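# Zip the suitcase closed along its wheeled end

## Task

Close the suitcase zipper along the side that carries the wheels, so that it stays zipped without the robot holding anything, and leave the suitcase resting flat with its original face still up; then open the grippers, release everything and pull both arms away.

## Robot and tools

Robot: two arms, left_arm and right_arm, each ending in a parallel two-finger gripper. Everything is reported and commanded in one shared scene frame: origin on the table surface midway between the arms, +z up, +x pointing out over the table away from the robot, and left_arm sitting on the +y side. The arm names do not correspond to left or right in any picture. A gripper's fingers extend along its own +z axis and separate along its own y axis. The reported end_effector_position is the point between the finger pads, roughly 1 cm short of the fingertips.

The row format (used by execute_actions and move): always 16 plain numbers, even when one arm is idle. First left_arm: x, y, z, qw, qx, qy, qz, opening; then the same eight for right_arm. x, y, z are an absolute target position in metres in the scene frame; the quaternion is an absolute target orientation, scalar w first. opening runs from -1 (closed) to +1 (fully open, 0.094 m); it is a target, not a change. To hold an arm still, repeat the full pose from the latest result, plus the opening it should keep, in every row. To keep an orientation steady, resend one fixed quaternion rather than copying the slightly drifted reported one.

execute_actions(actions): actions is a list of up to 15 actions; each action is a list of up to 15 rows, each row lasting one control step of 1/30 s. If an action has fewer than 15 rows, its final row is repeated to fill 15 steps. An empty list just returns the current state and images. A target further than 0.6 m from the gripper's current position along any of that gripper's own axes gets the action rejected for both arms; if the first action is malformed or fails this check against the last reported state, nothing at all runs. Each step, the command is clamped to within 70 mm and 16 degrees of the measured pose, so distant targets take several actions; after an action ends, the arm only continues to its last clamped pose. Position takes priority over orientation when both cannot be met. Arms often finish a centimetre or more short, usually low.

move(target, speed, blocking): target is one 16-number row of absolute poses and openings. Each gripper follows a straight line toward its pose, turning the shorter way; both paths end at the same moment, lasting 0.5 to 10 s (cut off at 10 s). speed is the path top speed in m/s, 0.002 to 0.5, default 0.25, with rotation limited to twice that in rad/s. Openings are applied when the move starts. Paths ignore obstacles and the other arm, and real motion may lag, wander or overshoot speed, especially near full reach. Faster motion and targets set deeper past a contact mean harder impacts and pressure. blocking=false returns after 0.5 s while motion continues; then use wait or stop before sending new rows or moves. The result adds a move: line giving how it ended (done, off_target, moving, held, fault) and any limits (paced = pose clipped; held = a check blocked steps, after which the arm may jump faster than speed), plus each gripper's remaining distance to its pose. If only one arm is named, the other finished normally.

wait(seconds): 0 to 10 s; arms keep their last commands, a running move carries on, and it returns early when that move ends. stop(): brakes the running move; it needs some stopping distance, and fingers keep moving. zoom_image(camera, region): camera is cam_high, cam_low, cam_left_wrist or cam_right_wrist; region is [x0, y0, x1, y1] in image pixels from the top-left, at most 504 by 504. finished_scene(scene): give the current scene number; irreversible, and the goal must already hold stably.

Results: a state line `left_arm: …` | `right_arm: …` with each gripper's position and quaternion (less accurate at long reach); Hand target lines showing what the controller is now steering toward; Joint positions (last entry is finger opening in metres); grip_measured on the command scale (each gripper's reading may be off by about 1 mm); joint torques (noisy, offset, nonzero in free air); pose unreachable lines when the clearance check altered or blocked an arm's command; FAULT, MOTOR HOT (from 75 °C) and OVER-TEMPERATURE FAULT lines. At 90 °C the hot arm halts for 10 s; at 100 °C it goes limp and drops. Images come in the order cam_high, cam_low, cam_left_wrist, cam_right_wrist, each 504x504; camera calibration may be listed when it changes.

Joint ranges per arm (rad): waist -2.618 to 3.054, shoulder 0 to 3.142, elbow 0 to 3.142, wrist pitch -1.571 to 1.571, wrist yaw -1.571 to 1.571, wrist roll -2.094 to 2.094. Elbows cannot fully straighten.

Gripping: command an opening below grip_measured to squeeze; about 0.03 below holds firmly, less holds gently. Pad force tops out near 50 to 62 N and is weaker on parts under about 2 mm thick, such as a zipper pull; first contact can spike.

Avoid: knocking or placing anything off the table (task fails), arms colliding or pushing on each other, slams, drops, slips and very hard presses, long loaded holds that overheat motors, and flipping or tilting the suitcase. Finish with grippers open and arms withdrawn.

Each tool is called as name(argument=value, ...), one argument or row to a line, values as JSON.

## Session

execute_actions(
  actions=[],
)

Scene clock: 0.00 s.
left_arm: end_effector_position=(+0.2034, +0.5135, +0.1564) grip_measured=+1.000 end_effector_quat_wxyz=(+0.173, +0.178, +0.961, +0.123) | right_arm: end_effector_position=(+0.3504, -0.3419, +0.1145) grip_measured=+1.000 end_effector_quat_wxyz=(+0.003, +0.024, +1.000, +0.007)
Joint positions: left_arm=[ 1.03   1.399  1.181 -0.997  0.241  1.37   0.094] | right_arm=[-0.079  2.082  1.898 -1.382 -0.016 -0.139  0.094]
Joint velocities: left_arm=[-0.002  0.002  0.002 -0.022 -0.051  0.007  0.   ] | right_arm=[-0.012 -0.012 -0.007  0.007  0.022 -0.037  0.   ]
Joint torques (N m, as the arm reports them, + toward a larger angle): no reading
Motor temperatures (°C, as the motors report them): left_arm=[27 48 39 30 26 29] | right_arm=[28 31 28 27 29 27]
Hand target (left_arm): +0.205, +0.512, +0.161; +0.179, +0.178, +0.959, +0.125
Hand target (right_arm): +0.351, -0.342, +0.115; +0.004, +0.024, +1.000, +0.008
camera_calibration (this result's frames):
cam_left_wrist: T_world_to_cam=[[-0.168911, -0.948593, -0.267655, 0.559995], [-0.968404, 0.109172, 0.224223, 0.115922], [-0.183476, 0.297072, -0.937062, 0.142817], [0, 0, 0, 1]] pos_world=[0.233052, 0.476125, 0.257721]
cam_right_wrist: T_world_to_cam=[[-0.0743574, -0.993301, -0.0884514, -0.297146], [-0.844528, 0.0155544, 0.535286, 0.288155], [-0.530324, 0.114502, -0.840027, 0.412444], [0, 0, 0, 1]] pos_world=[0.439989, -0.346863, 0.165935]

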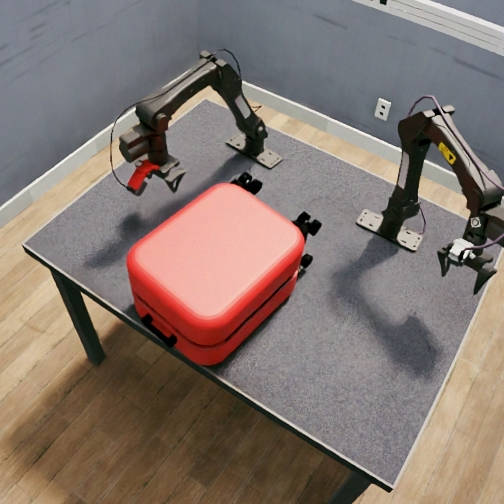

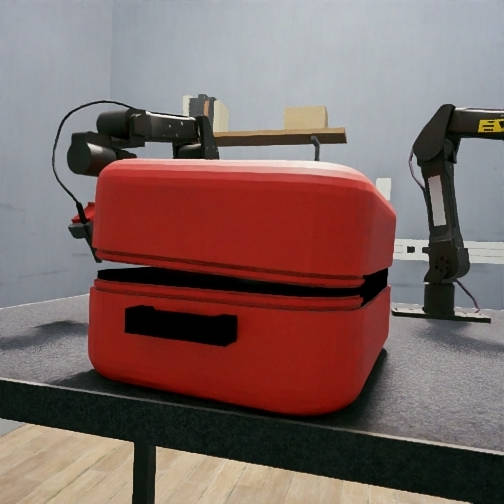

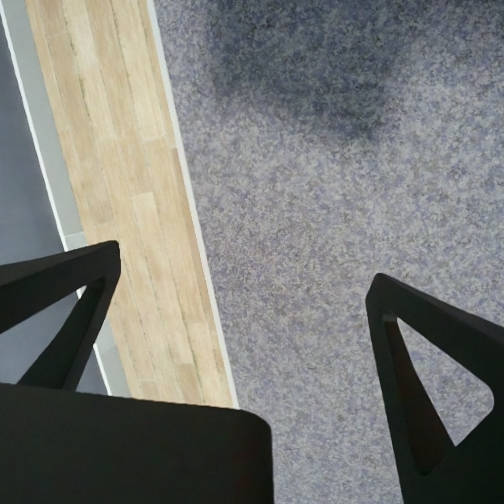

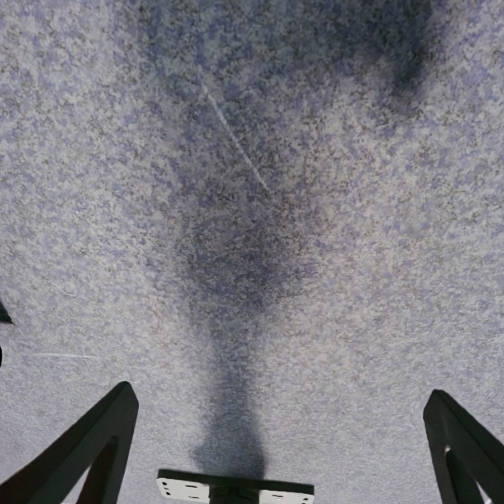

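zoom_image(
  camera="cam_high",
  region=[110, 150, 350, 390],
)

zoom_image(
  camera="cam_high",
  region=[210, 160, 340, 290],
)

Region (110, 150, 350, 390) of cam_high's 504x504 image, scaled by 2.100, with more detail than that image has.

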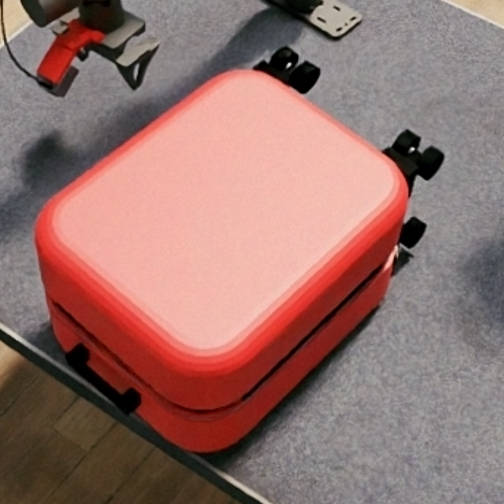

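Region (210, 160, 340, 290) of cam_high's 504x504 image, scaled by 3.877, with more detail than that image has.

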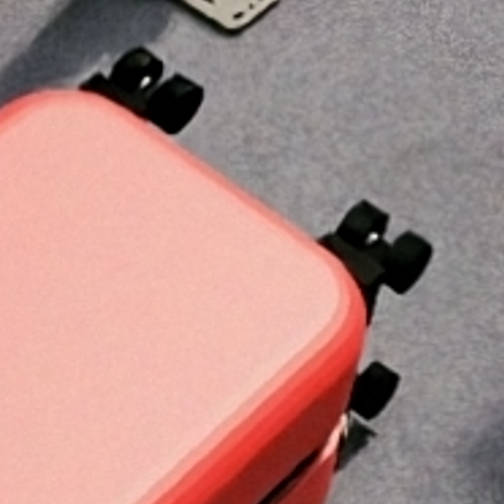

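move(
  target=[0.29,0.37,0.17,0.3347,0.3466,0.8699,-0.1049,-0.66,0.29,-0.29,0.30,0.2413,0.0677,0.9679,-0.0169,0.4],
  speed=0.4,
)

move(
  target=[0.3365,0.235,0.125,0.4581,0.4755,0.6791,-0.3207,-0.66,0.25,-0.108,0.30,0.2413,0.0677,0.9679,-0.0169,0.4],
  speed=0.4,
)

Scene clock: 87.60 s.
left_arm: end_effector_position=(+0.2862, +0.3753, +0.1624) grip_measured=-0.658 end_effector_quat_wxyz=(+0.325, +0.338, +0.878, -0.097) | right_arm: end_effector_position=(+0.2938, -0.2900, +0.3027) grip_measured=+0.402 end_effector_quat_wxyz=(+0.249, +0.065, +0.966, -0.009)
Joint positions: left_arm=[ 0.753  1.488  1.2   -1.164  0.683  1.463  0.016] | right_arm=[ 0.063  1.528  1.867 -1.407  0.028  0.082  0.066]
Joint velocities: left_arm=[ 0.007 -0.007 -0.012 -0.007  0.007 -0.051  0.001] | right_arm=[-0.002  0.012  0.007  0.007  0.007  0.022 -0.001]
Joint torques (N m, as the arm reports them, + toward a larger angle): left_arm=[-0.81 -4.6   8.84  0.6   0.6   0.1 ] | right_arm=[ 0.75 -6.14  6.59  1.47  0.09  0.1 ]
Motor temperatures (°C, as the motors report them): left_arm=[27 46 41 30 26 29] | right_arm=[28 38 30 27 29 27]
Hand target (left_arm): +0.290, +0.370, +0.170; +0.336, +0.345, +0.870, -0.106
Hand target (right_arm): +0.289, -0.289, +0.304; +0.242, +0.067, +0.968, -0.011
Off the commanded pose (left_arm): 0.010 m, 2 deg.
Off the commanded pose (right_arm): 0.005 m, 1 deg.
move: done
camera_calibration (this result's frames):
cam_left_wrist: T_world_to_cam=[[-0.564258, -0.825114, 0.0282875, 0.463244], [-0.822339, 0.558658, -0.107981, 0.0532995], [0.0732935, -0.0841909, -0.99375, 0.283522], [0, 0, 0, 1]] pos_world=[0.284439, 0.376323, 0.274401]
cam_right_wrist: T_world_to_cam=[[-0.118042, -0.98869, -0.0925148, -0.217797], [-0.991376, 0.111995, 0.0680432, 0.35143], [-0.0569123, 0.0997489, -0.993384, 0.437602], [0, 0, 0, 1]] pos_world=[0.347595, -0.298342, 0.390644]

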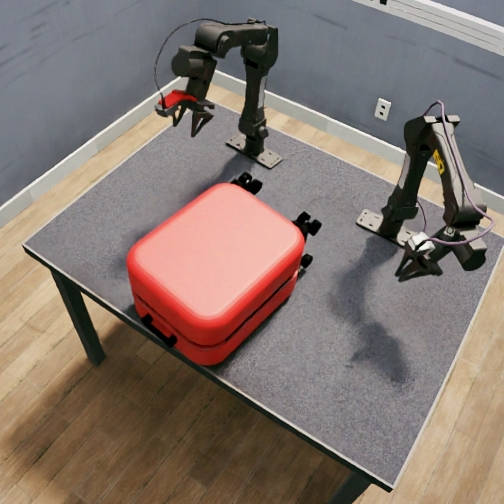

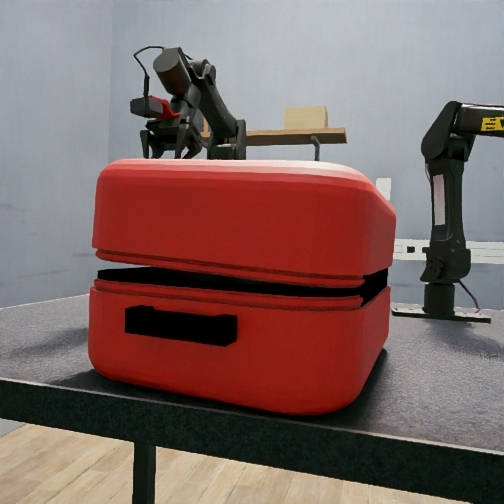

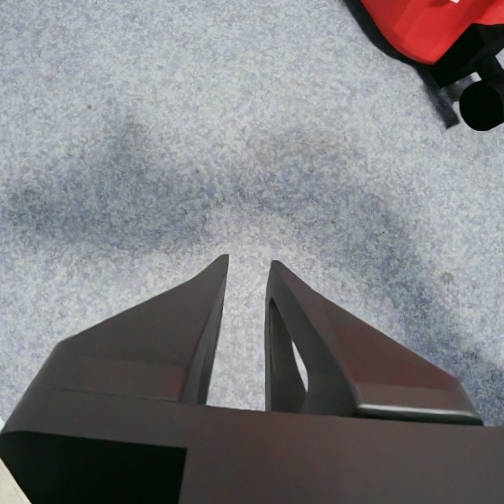

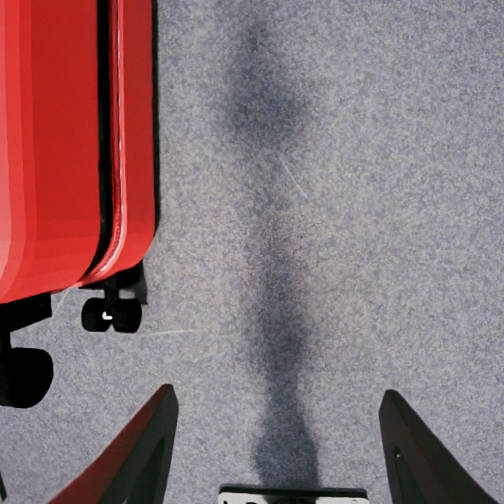

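Scene clock: 89.17 s.
left_arm: end_effector_position=(+0.3322, +0.2381, +0.1207) grip_measured=-0.659 end_effector_quat_wxyz=(+0.444, +0.469, +0.692, -0.323) | right_arm: end_effector_position=(+0.2502, -0.1002, +0.2946) grip_measured=+0.402 end_effector_quat_wxyz=(+0.241, +0.064, +0.968, +0.000)
Joint positions: left_arm=[ 0.428  1.823  1.112 -1.086  1.151  1.783  0.016] | right_arm=[ 0.798  1.637  1.965 -1.529  0.327  0.759  0.066]
Joint velocities: left_arm=[ 0.007 -0.002 -0.022 -0.037 -0.051 -0.007 -0.   ] | right_arm=[-0.007 -0.007 -0.002  0.037 -0.11   0.125  0.   ]
Joint torques (N m, as the arm reports them, + toward a larger angle): left_arm=[-0.52 -6.89  6.18  0.41  0.73  0.08] | right_arm=[ 0.29 -7.    7.03  1.17  0.3   0.09]
Motor temperatures (°C, as the motors report them): left_arm=[27 46 41 30 26 29] | right_arm=[28 38 30 27 29 27]
Hand target (left_arm): +0.337, +0.236, +0.125; +0.459, +0.473, +0.680, -0.321
Hand target (right_arm): +0.248, -0.104, +0.299; +0.243, +0.068, +0.968, -0.007
Off the commanded pose (left_arm): 0.007 m, 2 deg.
Off the commanded pose (right_arm): 0.010 m, 2 deg.
joint sent to its limit (right arm) — the command would take joint 4 (wrist pitch) past its lower limit, so that joint was sent only as far as its limit.
move: done
camera_calibration (this result's frames):
cam_left_wrist: T_world_to_cam=[[-0.898664, -0.410937, 0.153406, 0.374535], [-0.425162, 0.730025, -0.535071, 0.0421041], [0.10789, -0.546072, -0.830762, 0.305948], [0, 0, 0, 1]] pos_world=[0.321474, 0.290243, 0.219243]
cam_right_wrist: T_world_to_cam=[[-0.112254, -0.987784, -0.108083, -0.0327788], [-0.991048, 0.103381, 0.0844789, 0.281666], [-0.0722731, 0.116599, -0.990546, 0.412836], [0, 0, 0, 1]] pos_world=[0.305302, -0.109633, 0.381595]

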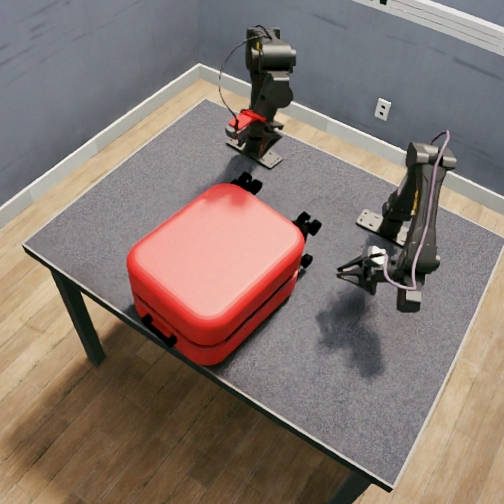

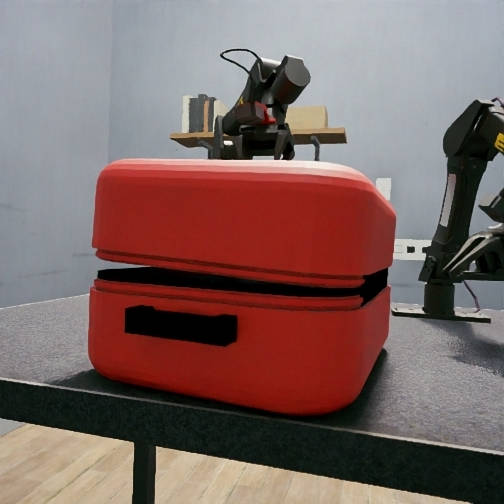

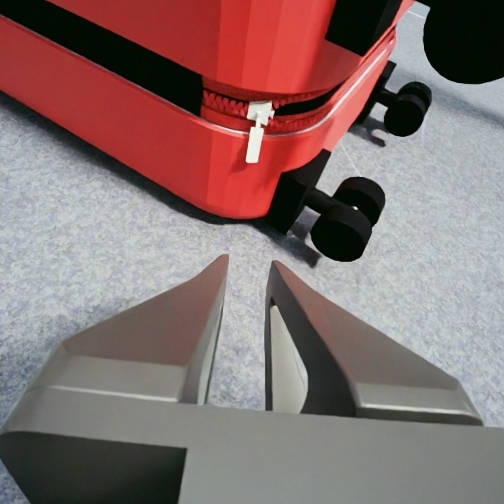

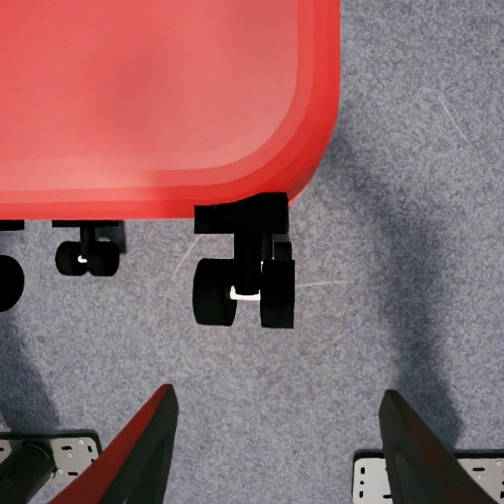

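zoom_image(
  camera="cam_left_wrist",
  region=[190, 60, 330, 200],
)

zoom_image(
  camera="cam_right_wrist",
  region=[170, 170, 330, 340],
)

Region (190, 60, 330, 200) of cam_left_wrist's 504x504 image, scaled by 3.600, with more detail than that image has.

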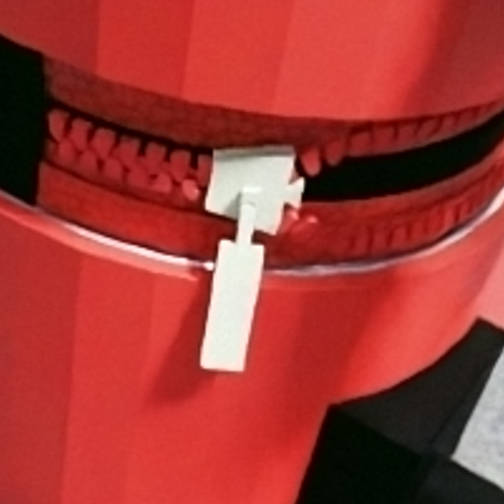

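Region (170, 170, 330, 340) of cam_right_wrist's 504x504 image, scaled by 2.965, with more detail than that image has; it fills the left 474 columns of this view, and the rest is white.

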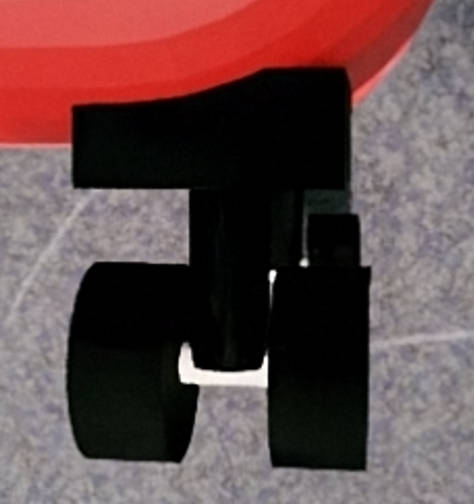

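move(
  target=[0.3506,0.1678,0.088,0.4793,0.4270,0.7106,-0.2880,-0.66,0.302,-0.088,0.262,0.2075,0.0597,0.9763,-0.0127,0.4],
  speed=0.2,
)

Scene clock: 161.43 s.
left_arm: end_effector_position=(+0.3529, +0.1715, +0.0841) grip_measured=-0.659 end_effector_quat_wxyz=(+0.473, +0.425, +0.714, -0.292) | right_arm: end_effector_position=(+0.2993, -0.0878, +0.2546) grip_measured=+0.402 end_effector_quat_wxyz=(+0.200, +0.059, +0.978, -0.020)
Joint positions: left_arm=[0.178 1.669 0.682 0.016 1.089 0.897 0.016] | right_arm=[ 0.72   1.841  2.064 -1.496  0.277  0.689  0.066]
Joint velocities: left_arm=[ 0.027  0.012 -0.002  0.051  0.037 -0.051  0.   ] | right_arm=[-0.007 -0.002  0.002 -0.037 -0.081  0.022  0.   ]
Joint torques (N m, as the arm reports them, + toward a larger angle): left_arm=[-0.96 -7.79  4.44  1.66  0.44 -0.12] | right_arm=[ -0.62 -10.03   7.03   1.32   0.13  -0.06]
Motor temperatures (°C, as the motors report them): left_arm=[27 45 40 29 27 29] | right_arm=[28 35 31 28 29 27]
Hand target (left_arm): +0.350, +0.167, +0.088; +0.477, +0.430, +0.709, -0.291
Hand target (right_arm): +0.302, -0.089, +0.261; +0.208, +0.060, +0.976, -0.014
Off the commanded pose (left_arm): 0.006 m, 1 deg.
Off the commanded pose (right_arm): 0.008 m, 1 deg.
move: done
camera_calibration (this result's frames):
cam_left_wrist: T_world_to_cam=[[-0.841639, -0.522047, 0.138239, 0.371574], [-0.503288, 0.66541, -0.551299, 0.119905], [0.195819, -0.533569, -0.822775, 0.203064], [0, 0, 0, 1]] pos_world=[0.333314, 0.222542, 0.181813]
cam_right_wrist: T_world_to_cam=[[-0.118017, -0.991044, -0.0624734, -0.0295661], [-0.98011, 0.106144, 0.167686, 0.30817], [-0.159553, 0.0810206, -0.983859, 0.396638], [0, 0, 0, 1]] pos_world=[0.361836, -0.0941477, 0.336713]

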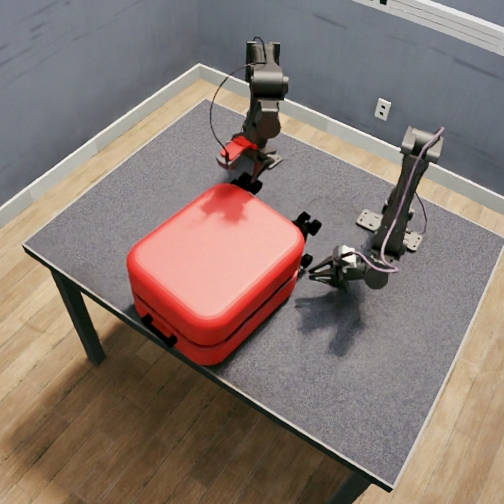

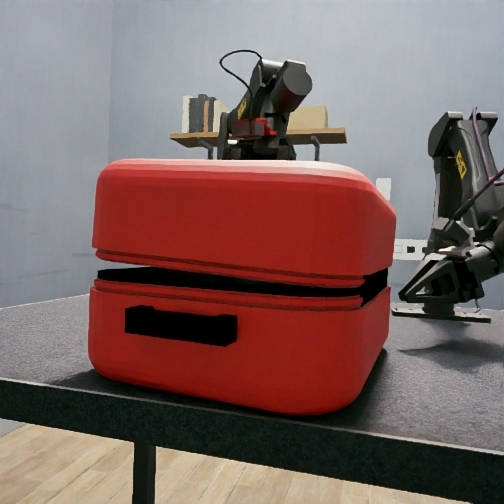

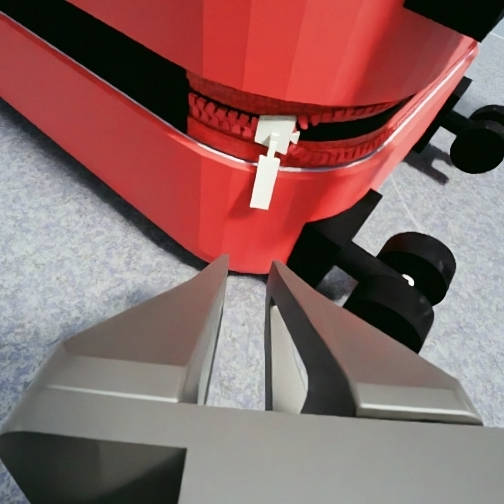

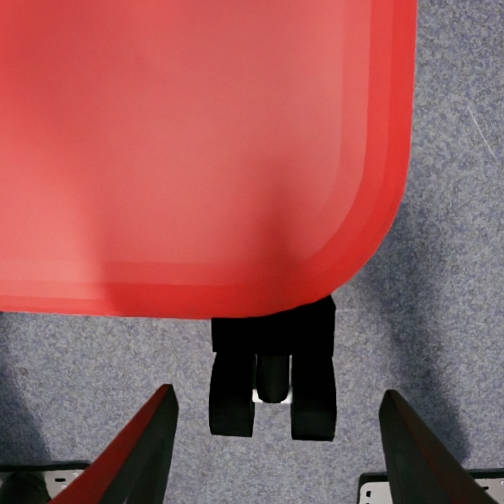

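execute_actions(
  actions=[],
)

Scene clock: 178.03 s.
left_arm: end_effector_position=(+0.3533, +0.1717, +0.0842) grip_measured=-0.659 end_effector_quat_wxyz=(+0.474, +0.425, +0.714, -0.291) | right_arm: end_effector_position=(+0.2993, -0.0878, +0.2546) grip_measured=+0.402 end_effector_quat_wxyz=(+0.200, +0.059, +0.978, -0.020)
Joint positions: left_arm=[0.178 1.669 0.682 0.02  1.089 0.894 0.016] | right_arm=[ 0.72   1.841  2.064 -1.496  0.277  0.689  0.066]
Joint velocities: left_arm=[-0.017  0.007  0.002 -0.007 -0.037  0.037 -0.   ] | right_arm=[0.007 0.002 0.002 0.007 0.007 0.051 0.   ]
Joint torques (N m, as the arm reports them, + toward a larger angle): left_arm=[-0.91 -7.65  4.29  1.62  0.42 -0.07] | right_arm=[ -0.62 -10.03   7.04   1.32   0.13  -0.06]
Motor temperatures (°C, as the motors report them): left_arm=[27 46 39 30 27 29] | right_arm=[28 36 31 28 29 27]
Hand target (left_arm): +0.350, +0.167, +0.088; +0.477, +0.430, +0.709, -0.291
Hand target (right_arm): +0.302, -0.089, +0.261; +0.208, +0.060, +0.976, -0.014
Off the commanded pose (left_arm): 0.006 m, 1 deg.
Off the commanded pose (right_arm): 0.008 m, 1 deg.
camera_calibration (this result's frames):
cam_left_wrist: T_world_to_cam=[[-0.841027, -0.523287, 0.137276, 0.37206], [-0.503668, 0.664754, -0.551744, 0.120372], [0.197466, -0.533173, -0.822639, 0.202503], [0, 0, 0, 1]] pos_world=[0.333552, 0.222646, 0.181926]
cam_right_wrist: T_world_to_cam=[[-0.118017, -0.991044, -0.0624734, -0.0295661], [-0.98011, 0.106144, 0.167686, 0.30817], [-0.159553, 0.0810206, -0.983859, 0.396638], [0, 0, 0, 1]] pos_world=[0.361836, -0.0941477, 0.336713]

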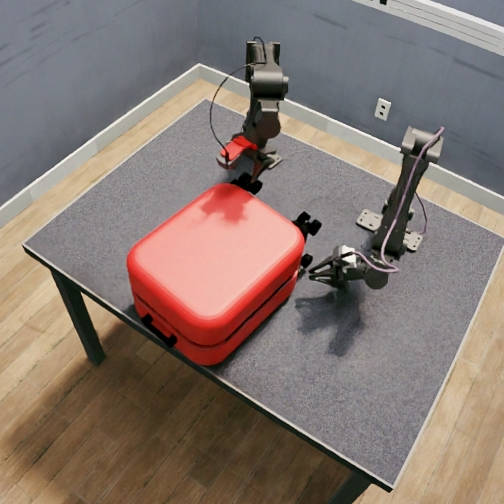

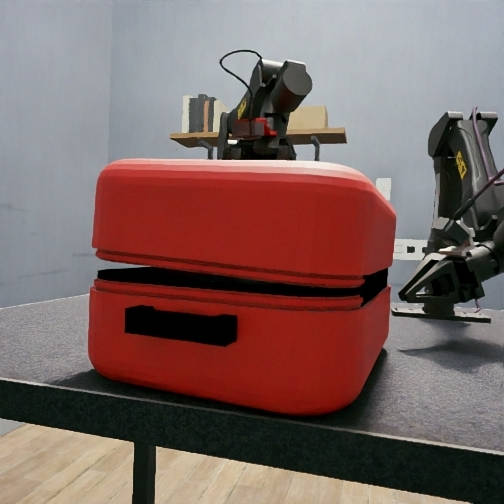

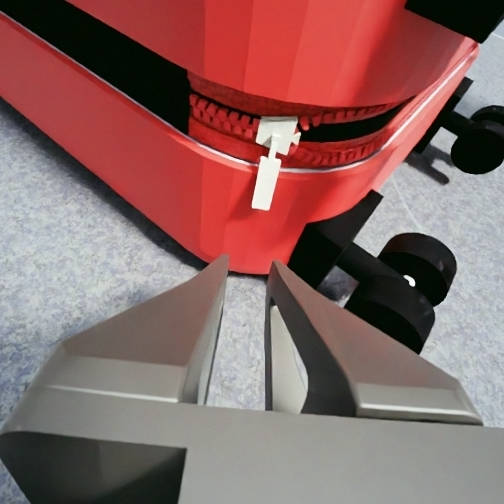

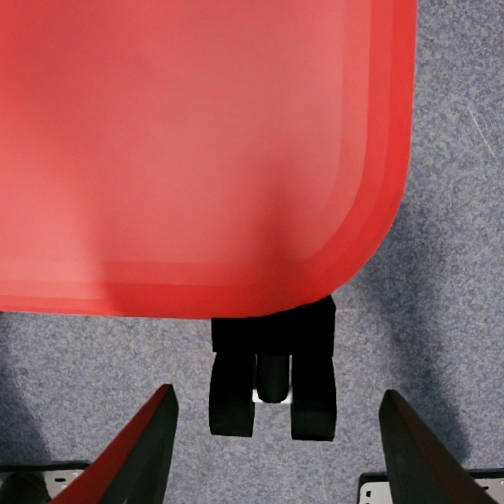

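move(
  target=[0.3590, 0.1520, 0.0880, 0.4793, 0.4270, 0.7106, -0.2880, -0.66, 0.3060, -0.0875, 0.2330, 0.1735, 0.0601, 0.9830, -0.0106, 0.4],
  speed=0.04,
)

Scene clock: 209.90 s.
left_arm: end_effector_position=(+0.3623, +0.1558, +0.0877) grip_measured=-0.659 end_effector_quat_wxyz=(+0.479, +0.426, +0.713, -0.286) | right_arm: end_effector_position=(+0.3031, -0.0861, +0.2404) grip_measured=+0.402 end_effector_quat_wxyz=(+0.179, +0.061, +0.982, -0.006)
Joint positions: left_arm=[0.114 1.669 0.671 0.143 1.045 0.782 0.016] | right_arm=[ 0.694  1.852  2.03  -1.464  0.224  0.676  0.066]
Joint velocities: left_arm=[ 0.002 -0.022 -0.002 -0.007 -0.154  0.007 -0.   ] | right_arm=[ 0.002 -0.002  0.002  0.037  0.037  0.037 -0.001]
Joint torques (N m, as the arm reports them, + toward a larger angle): left_arm=[-0.67 -6.78  4.48  1.79  0.34 -0.09] | right_arm=[-0.79 -9.17  4.55  1.38  0.11 -0.06]
Motor temperatures (°C, as the motors report them): left_arm=[27 45 38 31 26 29] | right_arm=[28 37 31 28 29 27]
Hand target (left_arm): +0.359, +0.152, +0.088; +0.479, +0.427, +0.711, -0.288
Hand target (right_arm): +0.306, -0.088, +0.233; +0.173, +0.060, +0.983, -0.011
Off the commanded pose (left_arm): 0.005 m, 0 deg.
Off the commanded pose (right_arm): 0.008 m, 1 deg.
move: done
camera_calibration (this result's frames):
cam_left_wrist: T_world_to_cam=[[-0.839985, -0.528295, 0.123816, 0.372427], [-0.499548, 0.663834, -0.556575, 0.136474], [0.211843, -0.529366, -0.821519, 0.189224], [0, 0, 0, 1]] pos_world=[0.340922, 0.206324, 0.185297]
cam_right_wrist: T_world_to_cam=[[-0.119761, -0.988976, -0.0870861, -0.0216107], [-0.972686, 0.0993136, 0.209808, 0.301222], [-0.198846, 0.109834, -0.973857, 0.395081], [0, 0, 0, 1]] pos_world=[0.368967, -0.0946813, 0.319671]

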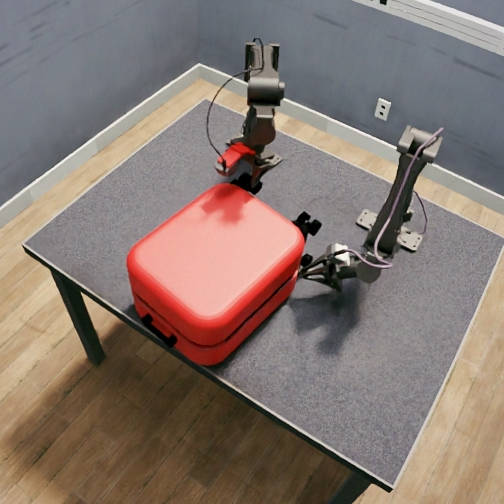

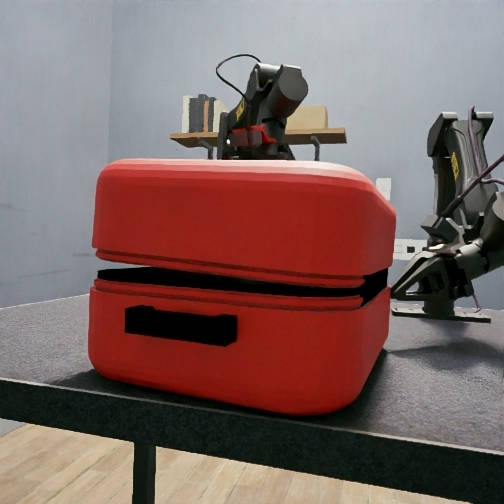

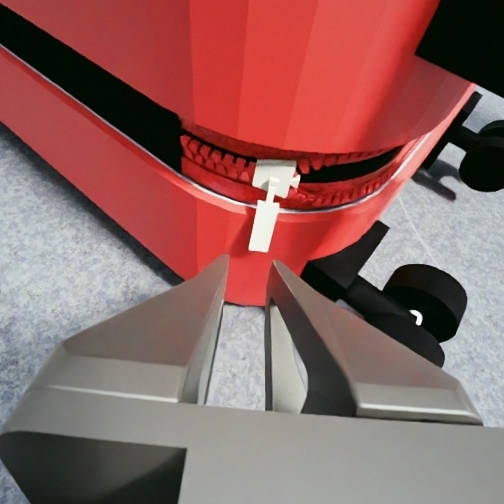

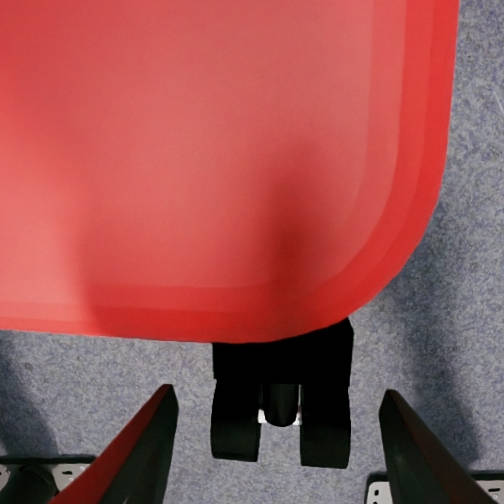

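zoom_image(
  camera="cam_left_wrist",
  region=[190, 130, 330, 290],
)

Region (190, 130, 330, 290) of cam_left_wrist's 504x504 image, scaled by 3.150, with more detail than that image has; it fills the left 441 columns of this view, and the rest is white.

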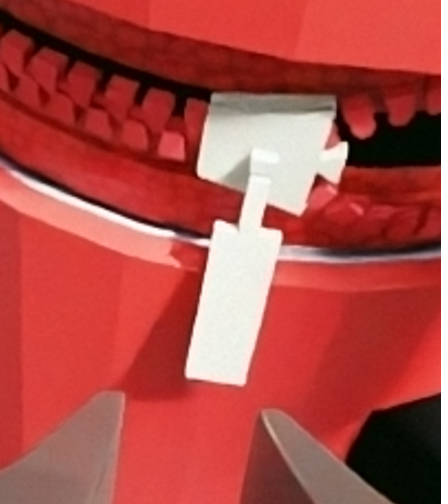

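move(
  target=[0.3597, 0.1444, 0.0820, 0.4793, 0.4270, 0.7106, -0.2880, -0.66, 0.3090, -0.0905, 0.2080, 0.1561, 0.0603, 0.9859, -0.0095, 0.4],
  speed=0.03,
)

Scene clock: 257.83 s.
left_arm: end_effector_position=(+0.3636, +0.1484, +0.0877) grip_measured=-0.659 end_effector_quat_wxyz=(+0.485, +0.429, +0.709, -0.281) | right_arm: end_effector_position=(+0.3063, -0.0891, +0.2136) grip_measured=+0.402 end_effector_quat_wxyz=(+0.159, +0.061, +0.985, -0.008)
Joint positions: left_arm=[0.087 1.669 0.651 0.216 1.027 0.742 0.016] | right_arm=[ 0.672  1.852  1.929 -1.396  0.198  0.66   0.066]
Joint velocities: left_arm=[-0.017 -0.007  0.007  0.037 -0.007  0.007 -0.   ] | right_arm=[-0.017 -0.037 -0.012 -0.007 -0.007  0.037 -0.   ]
Joint torques (N m, as the arm reports them, + toward a larger angle): left_arm=[-0.88 -5.48  4.41  1.83  0.3  -0.08] | right_arm=[-0.79 -9.74  4.68  1.36  0.11 -0.07]
Motor temperatures (°C, as the motors report them): left_arm=[27 44 38 32 26 29] | right_arm=[28 37 30 29 29 27]
Hand target (left_arm): +0.360, +0.144, +0.082; +0.479, +0.427, +0.711, -0.288
Hand target (right_arm): +0.309, -0.091, +0.208; +0.156, +0.060, +0.986, -0.010
Off the commanded pose (left_arm): 0.008 m, 1 deg.
Off the commanded pose (right_arm): 0.006 m, 0 deg.
move: done
camera_calibration (this result's frames):
cam_left_wrist: T_world_to_cam=[[-0.842153, -0.528429, 0.107427, 0.371875], [-0.489169, 0.664809, -0.564573, 0.13883], [0.226919, -0.528007, -0.818362, 0.179112], [0, 0, 0, 1]] pos_world=[0.340443, 0.198787, 0.185009]
cam_right_wrist: T_world_to_cam=[[-0.123637, -0.989042, -0.0806844, -0.0267434], [-0.963167, 0.10004, 0.249604, 0.298847], [-0.238797, 0.108573, -0.964981, 0.380253], [0, 0, 0, 1]] pos_world=[0.375336, -0.0976323, 0.290185]

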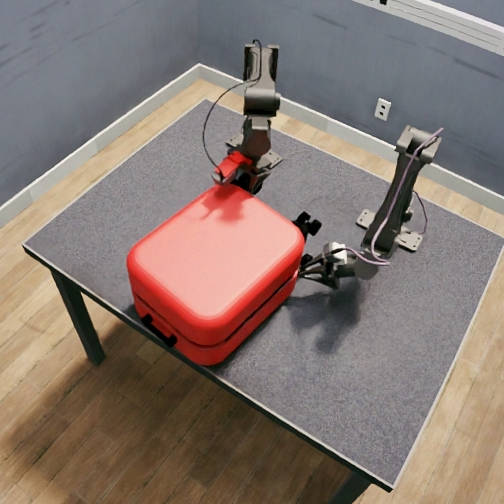

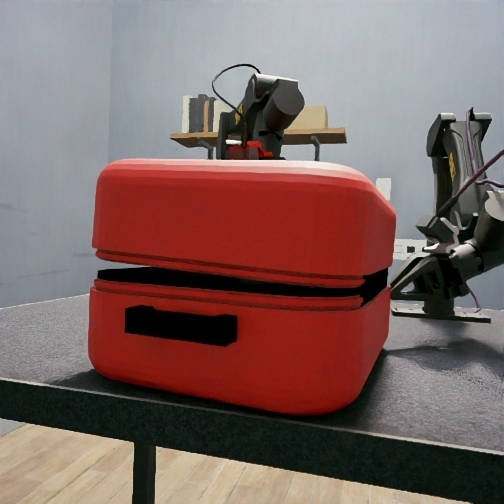

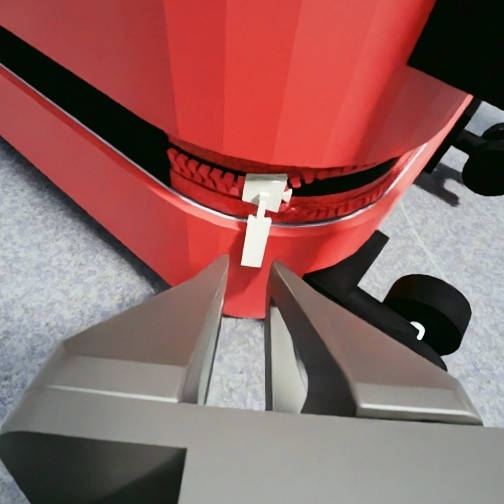

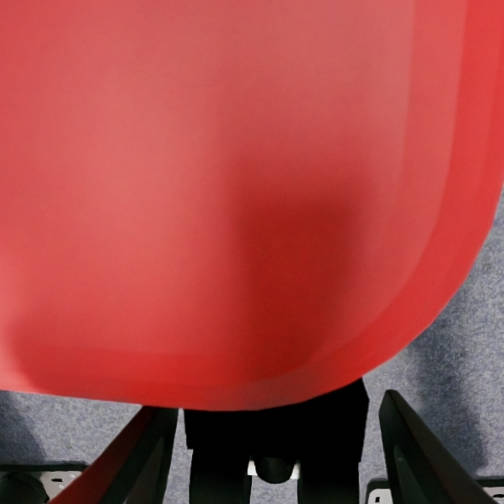

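execute_actions(
  actions=[
    [[0.3597, 0.1444, 0.0805, 0.4793, 0.4270, 0.7106, -0.2880, -0.66, 0.3090, -0.0905, 0.2080, 0.1561, 0.0603, 0.9859, -0.0095, 0.3],[0.3597, 0.1444, 0.0800, 0.4793, 0.4270, 0.7106, -0.2880, -0.66, 0.3090, -0.0905, 0.2080, 0.1561, 0.0603, 0.9859, -0.0095, 0.25],[0.3597, 0.1444, 0.0795, 0.4793, 0.4270, 0.7106, -0.2880, -0.66, 0.3090, -0.0905, 0.2080, 0.1561, 0.0603, 0.9859, -0.0095, 0.2],[0.3597, 0.1444, 0.0790, 0.4793, 0.4270, 0.7106, -0.2880, -0.66, 0.3090, -0.0905, 0.2080, 0.1561, 0.0603, 0.9859, -0.0095, 0.16],[0.3597, 0.1444, 0.0785, 0.4793, 0.4270, 0.7106, -0.2880, -0.66, 0.3090, -0.0905, 0.2080, 0.1561, 0.0603, 0.9859, -0.0095, 0.12],[0.3597, 0.1444, 0.0780, 0.4793, 0.4270, 0.7106, -0.2880, -0.66, 0.3090, -0.0905, 0.2080, 0.1561, 0.0603, 0.9859, -0.0095, 0.09],[0.3597, 0.1444, 0.0775, 0.4793, 0.4270, 0.7106, -0.2880, -0.66, 0.3090, -0.0905, 0.2080, 0.1561, 0.0603, 0.9859, -0.0095, 0.06],[0.3597, 0.1444, 0.0770, 0.4793, 0.4270, 0.7106, -0.2880, -0.66, 0.3090, -0.0905, 0.2080, 0.1561, 0.0603, 0.9859, -0.0095, 0.04],[0.3597, 0.1444, 0.0765, 0.4793, 0.4270, 0.7106, -0.2880, -0.66, 0.3090, -0.0905, 0.2080, 0.1561, 0.0603, 0.9859, -0.0095, 0.02],[0.3597, 0.1444, 0.0760, 0.4793, 0.4270, 0.7106, -0.2880, -0.66, 0.3090, -0.0905, 0.2080, 0.1561, 0.0603, 0.9859, -0.0095, 0.0]],
    [[0.3597, 0.1444, 0.0760, 0.4793, 0.4270, 0.7106, -0.2880, -0.66, 0.3090, -0.0905, 0.2080, 0.1561, 0.0603, 0.9859, -0.0095, -0.015],[0.3597, 0.1444, 0.0760, 0.4793, 0.4270, 0.7106, -0.2880, -0.66, 0.3090, -0.0905, 0.2080, 0.1561, 0.0603, 0.9859, -0.0095, -0.025],[0.3597, 0.1444, 0.0760, 0.4793, 0.4270, 0.7106, -0.2880, -0.66, 0.3090, -0.0905, 0.2080, 0.1561, 0.0603, 0.9859, -0.0095, -0.035],[0.3597, 0.1444, 0.0760, 0.4793, 0.4270, 0.7106, -0.2880, -0.66, 0.3090, -0.0905, 0.2080, 0.1561, 0.0603, 0.9859, -0.0095, -0.045],[0.3597, 0.1444, 0.0760, 0.4793, 0.4270, 0.7106, -0.2880, -0.66, 0.3090, -0.0905, 0.2080, 0.1561, 0.0603, 0.9859, -0.0095, -0.055],[0.3597, 0.1444, 0.0760, 0.4793, 0.4270, 0.7106, -0.2880, -0.66, 0.3090, -0.0905, 0.2080, 0.1561, 0.0603, 0.9859, -0.0095, -0.065],[0.3597, 0.1444, 0.0760, 0.4793, 0.4270, 0.7106, -0.2880, -0.66, 0.3090, -0.0905, 0.2080, 0.1561, 0.0603, 0.9859, -0.0095, -0.075]],
  ],
)

Scene clock: 272.77 s.
left_arm: end_effector_position=(+0.3640, +0.1486, +0.0817) grip_measured=-0.659 end_effector_quat_wxyz=(+0.486, +0.428, +0.709, -0.281) | right_arm: end_effector_position=(+0.3063, -0.0882, +0.2136) grip_measured=-0.042 end_effector_quat_wxyz=(+0.158, +0.059, +0.986, -0.006)
Joint positions: left_arm=[0.087 1.69  0.64  0.252 1.026 0.739 0.016] | right_arm=[ 0.672  1.852  1.929 -1.394  0.194  0.657  0.045]
Joint velocities: left_arm=[ 0.012 -0.007  0.002  0.022 -0.007  0.066 -0.001] | right_arm=[-0.002 -0.022 -0.002 -0.051 -0.022  0.022  0.   ]
Joint torques (N m, as the arm reports them, + toward a larger angle): left_arm=[-0.83 -5.54  4.34  1.9   0.35 -0.06] | right_arm=[-0.81 -9.88  4.61  1.35  0.12 -0.03]
Motor temperatures (°C, as the motors report them): left_arm=[27 43 38 32 26 29] | right_arm=[28 37 30 29 29 27]
Hand target (left_arm): +0.360, +0.144, +0.076; +0.479, +0.427, +0.711, -0.288
Hand target (right_arm): +0.309, -0.091, +0.208; +0.156, +0.060, +0.986, -0.010
Off the commanded pose (left_arm): 0.008 m, 1 deg.
Off the commanded pose (right_arm): 0.007 m, 0 deg.
camera_calibration (this result's frames):
cam_left_wrist: T_world_to_cam=[[-0.841186, -0.530185, 0.106345, 0.37295], [-0.489896, 0.663943, -0.564961, 0.135906], [0.228927, -0.527336, -0.818236, 0.173321], [0, 0, 0, 1]] pos_world=[0.340622, 0.198897, 0.178938]
cam_right_wrist: T_world_to_cam=[[-0.119428, -0.989287, -0.0839498, -0.0264843], [-0.96342, 0.0950411, 0.250579, 0.298215], [-0.239916, 0.110805, -0.964449, 0.380565], [0, 0, 0, 1]] pos_world=[0.375447, -0.0967117, 0.290086]

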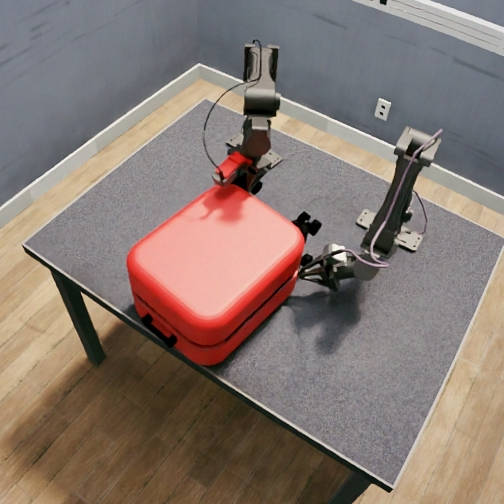

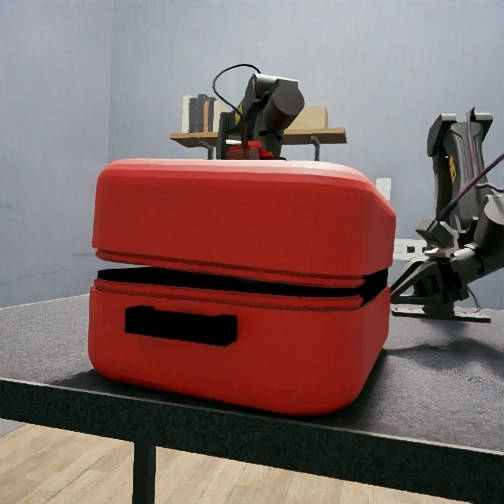

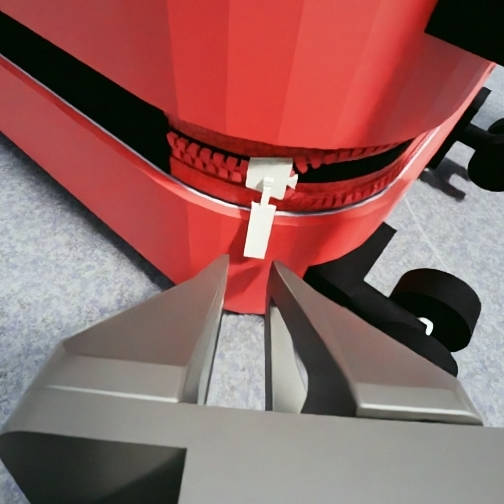

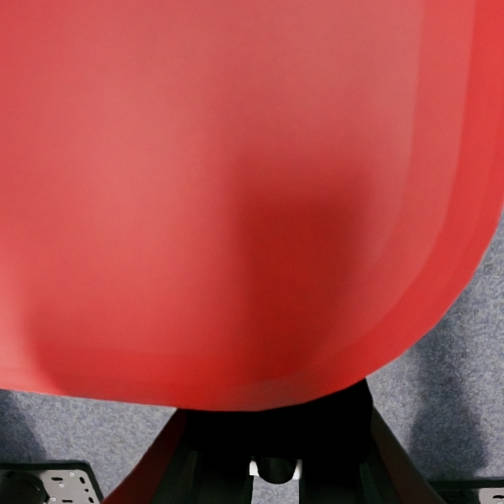

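move(
  target=[0.3597, 0.1444, 0.0760, 0.4793, 0.4270, 0.7106, -0.2880, -0.66, 0.3060, -0.0885, 0.1660, 0.0870, 0.0608, 0.9943, -0.0053, -0.075],
  speed=0.025,
)

Scene clock: 290.50 s.
left_arm: end_effector_position=(+0.3640, +0.1486, +0.0817) grip_measured=-0.659 end_effector_quat_wxyz=(+0.486, +0.428, +0.709, -0.281) | right_arm: end_effector_position=(+0.3060, -0.0928, +0.1995) grip_measured=-0.042 end_effector_quat_wxyz=(+0.126, +0.064, +0.990, +0.006)
Joint positions: left_arm=[0.087 1.69  0.64  0.252 1.026 0.739 0.016] | right_arm=[ 0.633  1.866  1.905 -1.39   0.129  0.639  0.045]
Joint velocities: left_arm=[ 0.012 -0.007 -0.007  0.022 -0.007  0.007 -0.001] | right_arm=[-0.002  0.007  0.012 -0.007  0.022  0.007 -0.   ]
Joint torques (N m, as the arm reports them, + toward a larger angle): left_arm=[-0.93 -5.36  4.38  1.82  0.35 -0.08] | right_arm=[-0.1  -5.36  2.74  1.31 -0.12  0.01]
Motor temperatures (°C, as the motors report them): left_arm=[27 42 38 33 26 29] | right_arm=[28 37 30 29 29 27]
Hand target (left_arm): +0.360, +0.144, +0.076; +0.479, +0.427, +0.711, -0.288
Hand target (right_arm): +0.305, -0.090, +0.167; +0.087, +0.062, +0.994, -0.007
Off the commanded pose (left_arm): 0.008 m, 1 deg.
Off the commanded pose (right_arm): 0.034 m, 5 deg.
move: off_target (right_arm)
camera_calibration (this result's frames):
cam_left_wrist: T_world_to_cam=[[-0.841186, -0.530185, 0.106345, 0.37295], [-0.489896, 0.663943, -0.564961, 0.135906], [0.228927, -0.527336, -0.818236, 0.173321], [0, 0, 0, 1]] pos_world=[0.340622, 0.198897, 0.178938]
cam_right_wrist: T_world_to_cam=[[-0.131816, -0.985531, -0.106549, -0.0236371], [-0.945052, 0.0925017, 0.313561, 0.283426], [-0.299169, 0.142026, -0.943571, 0.384209], [0, 0, 0, 1]] pos_world=[0.379679, -0.10408, 0.271139]

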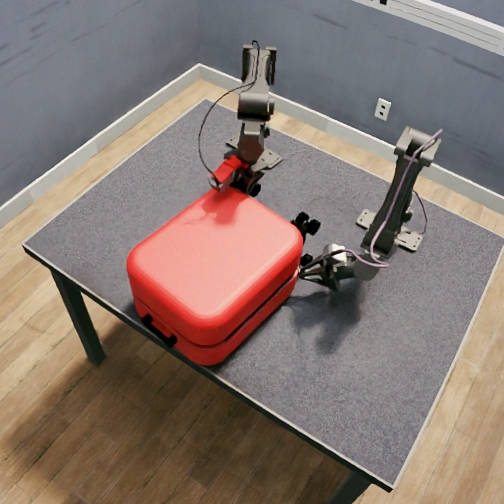

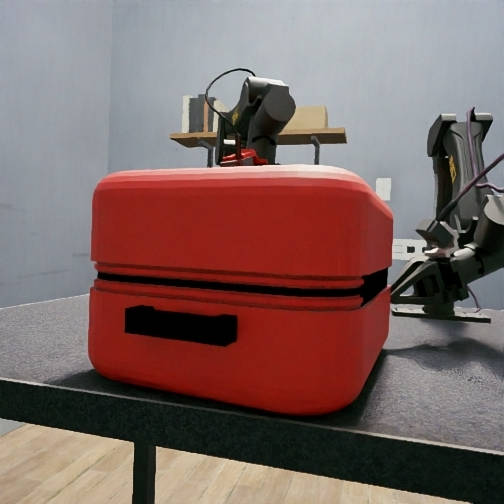

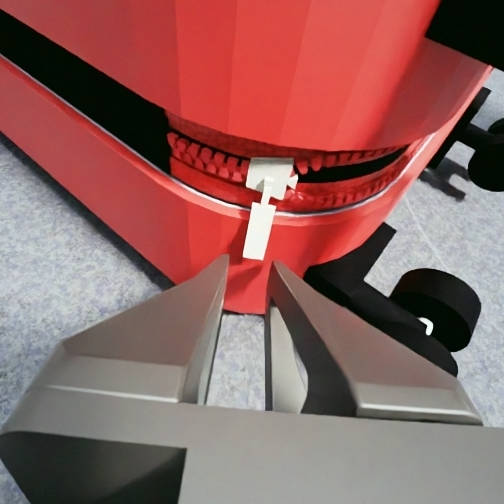

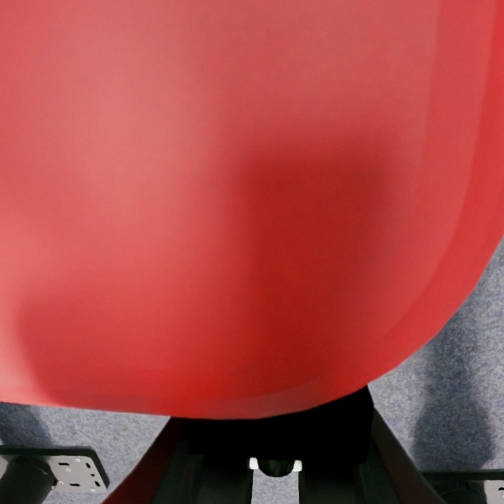

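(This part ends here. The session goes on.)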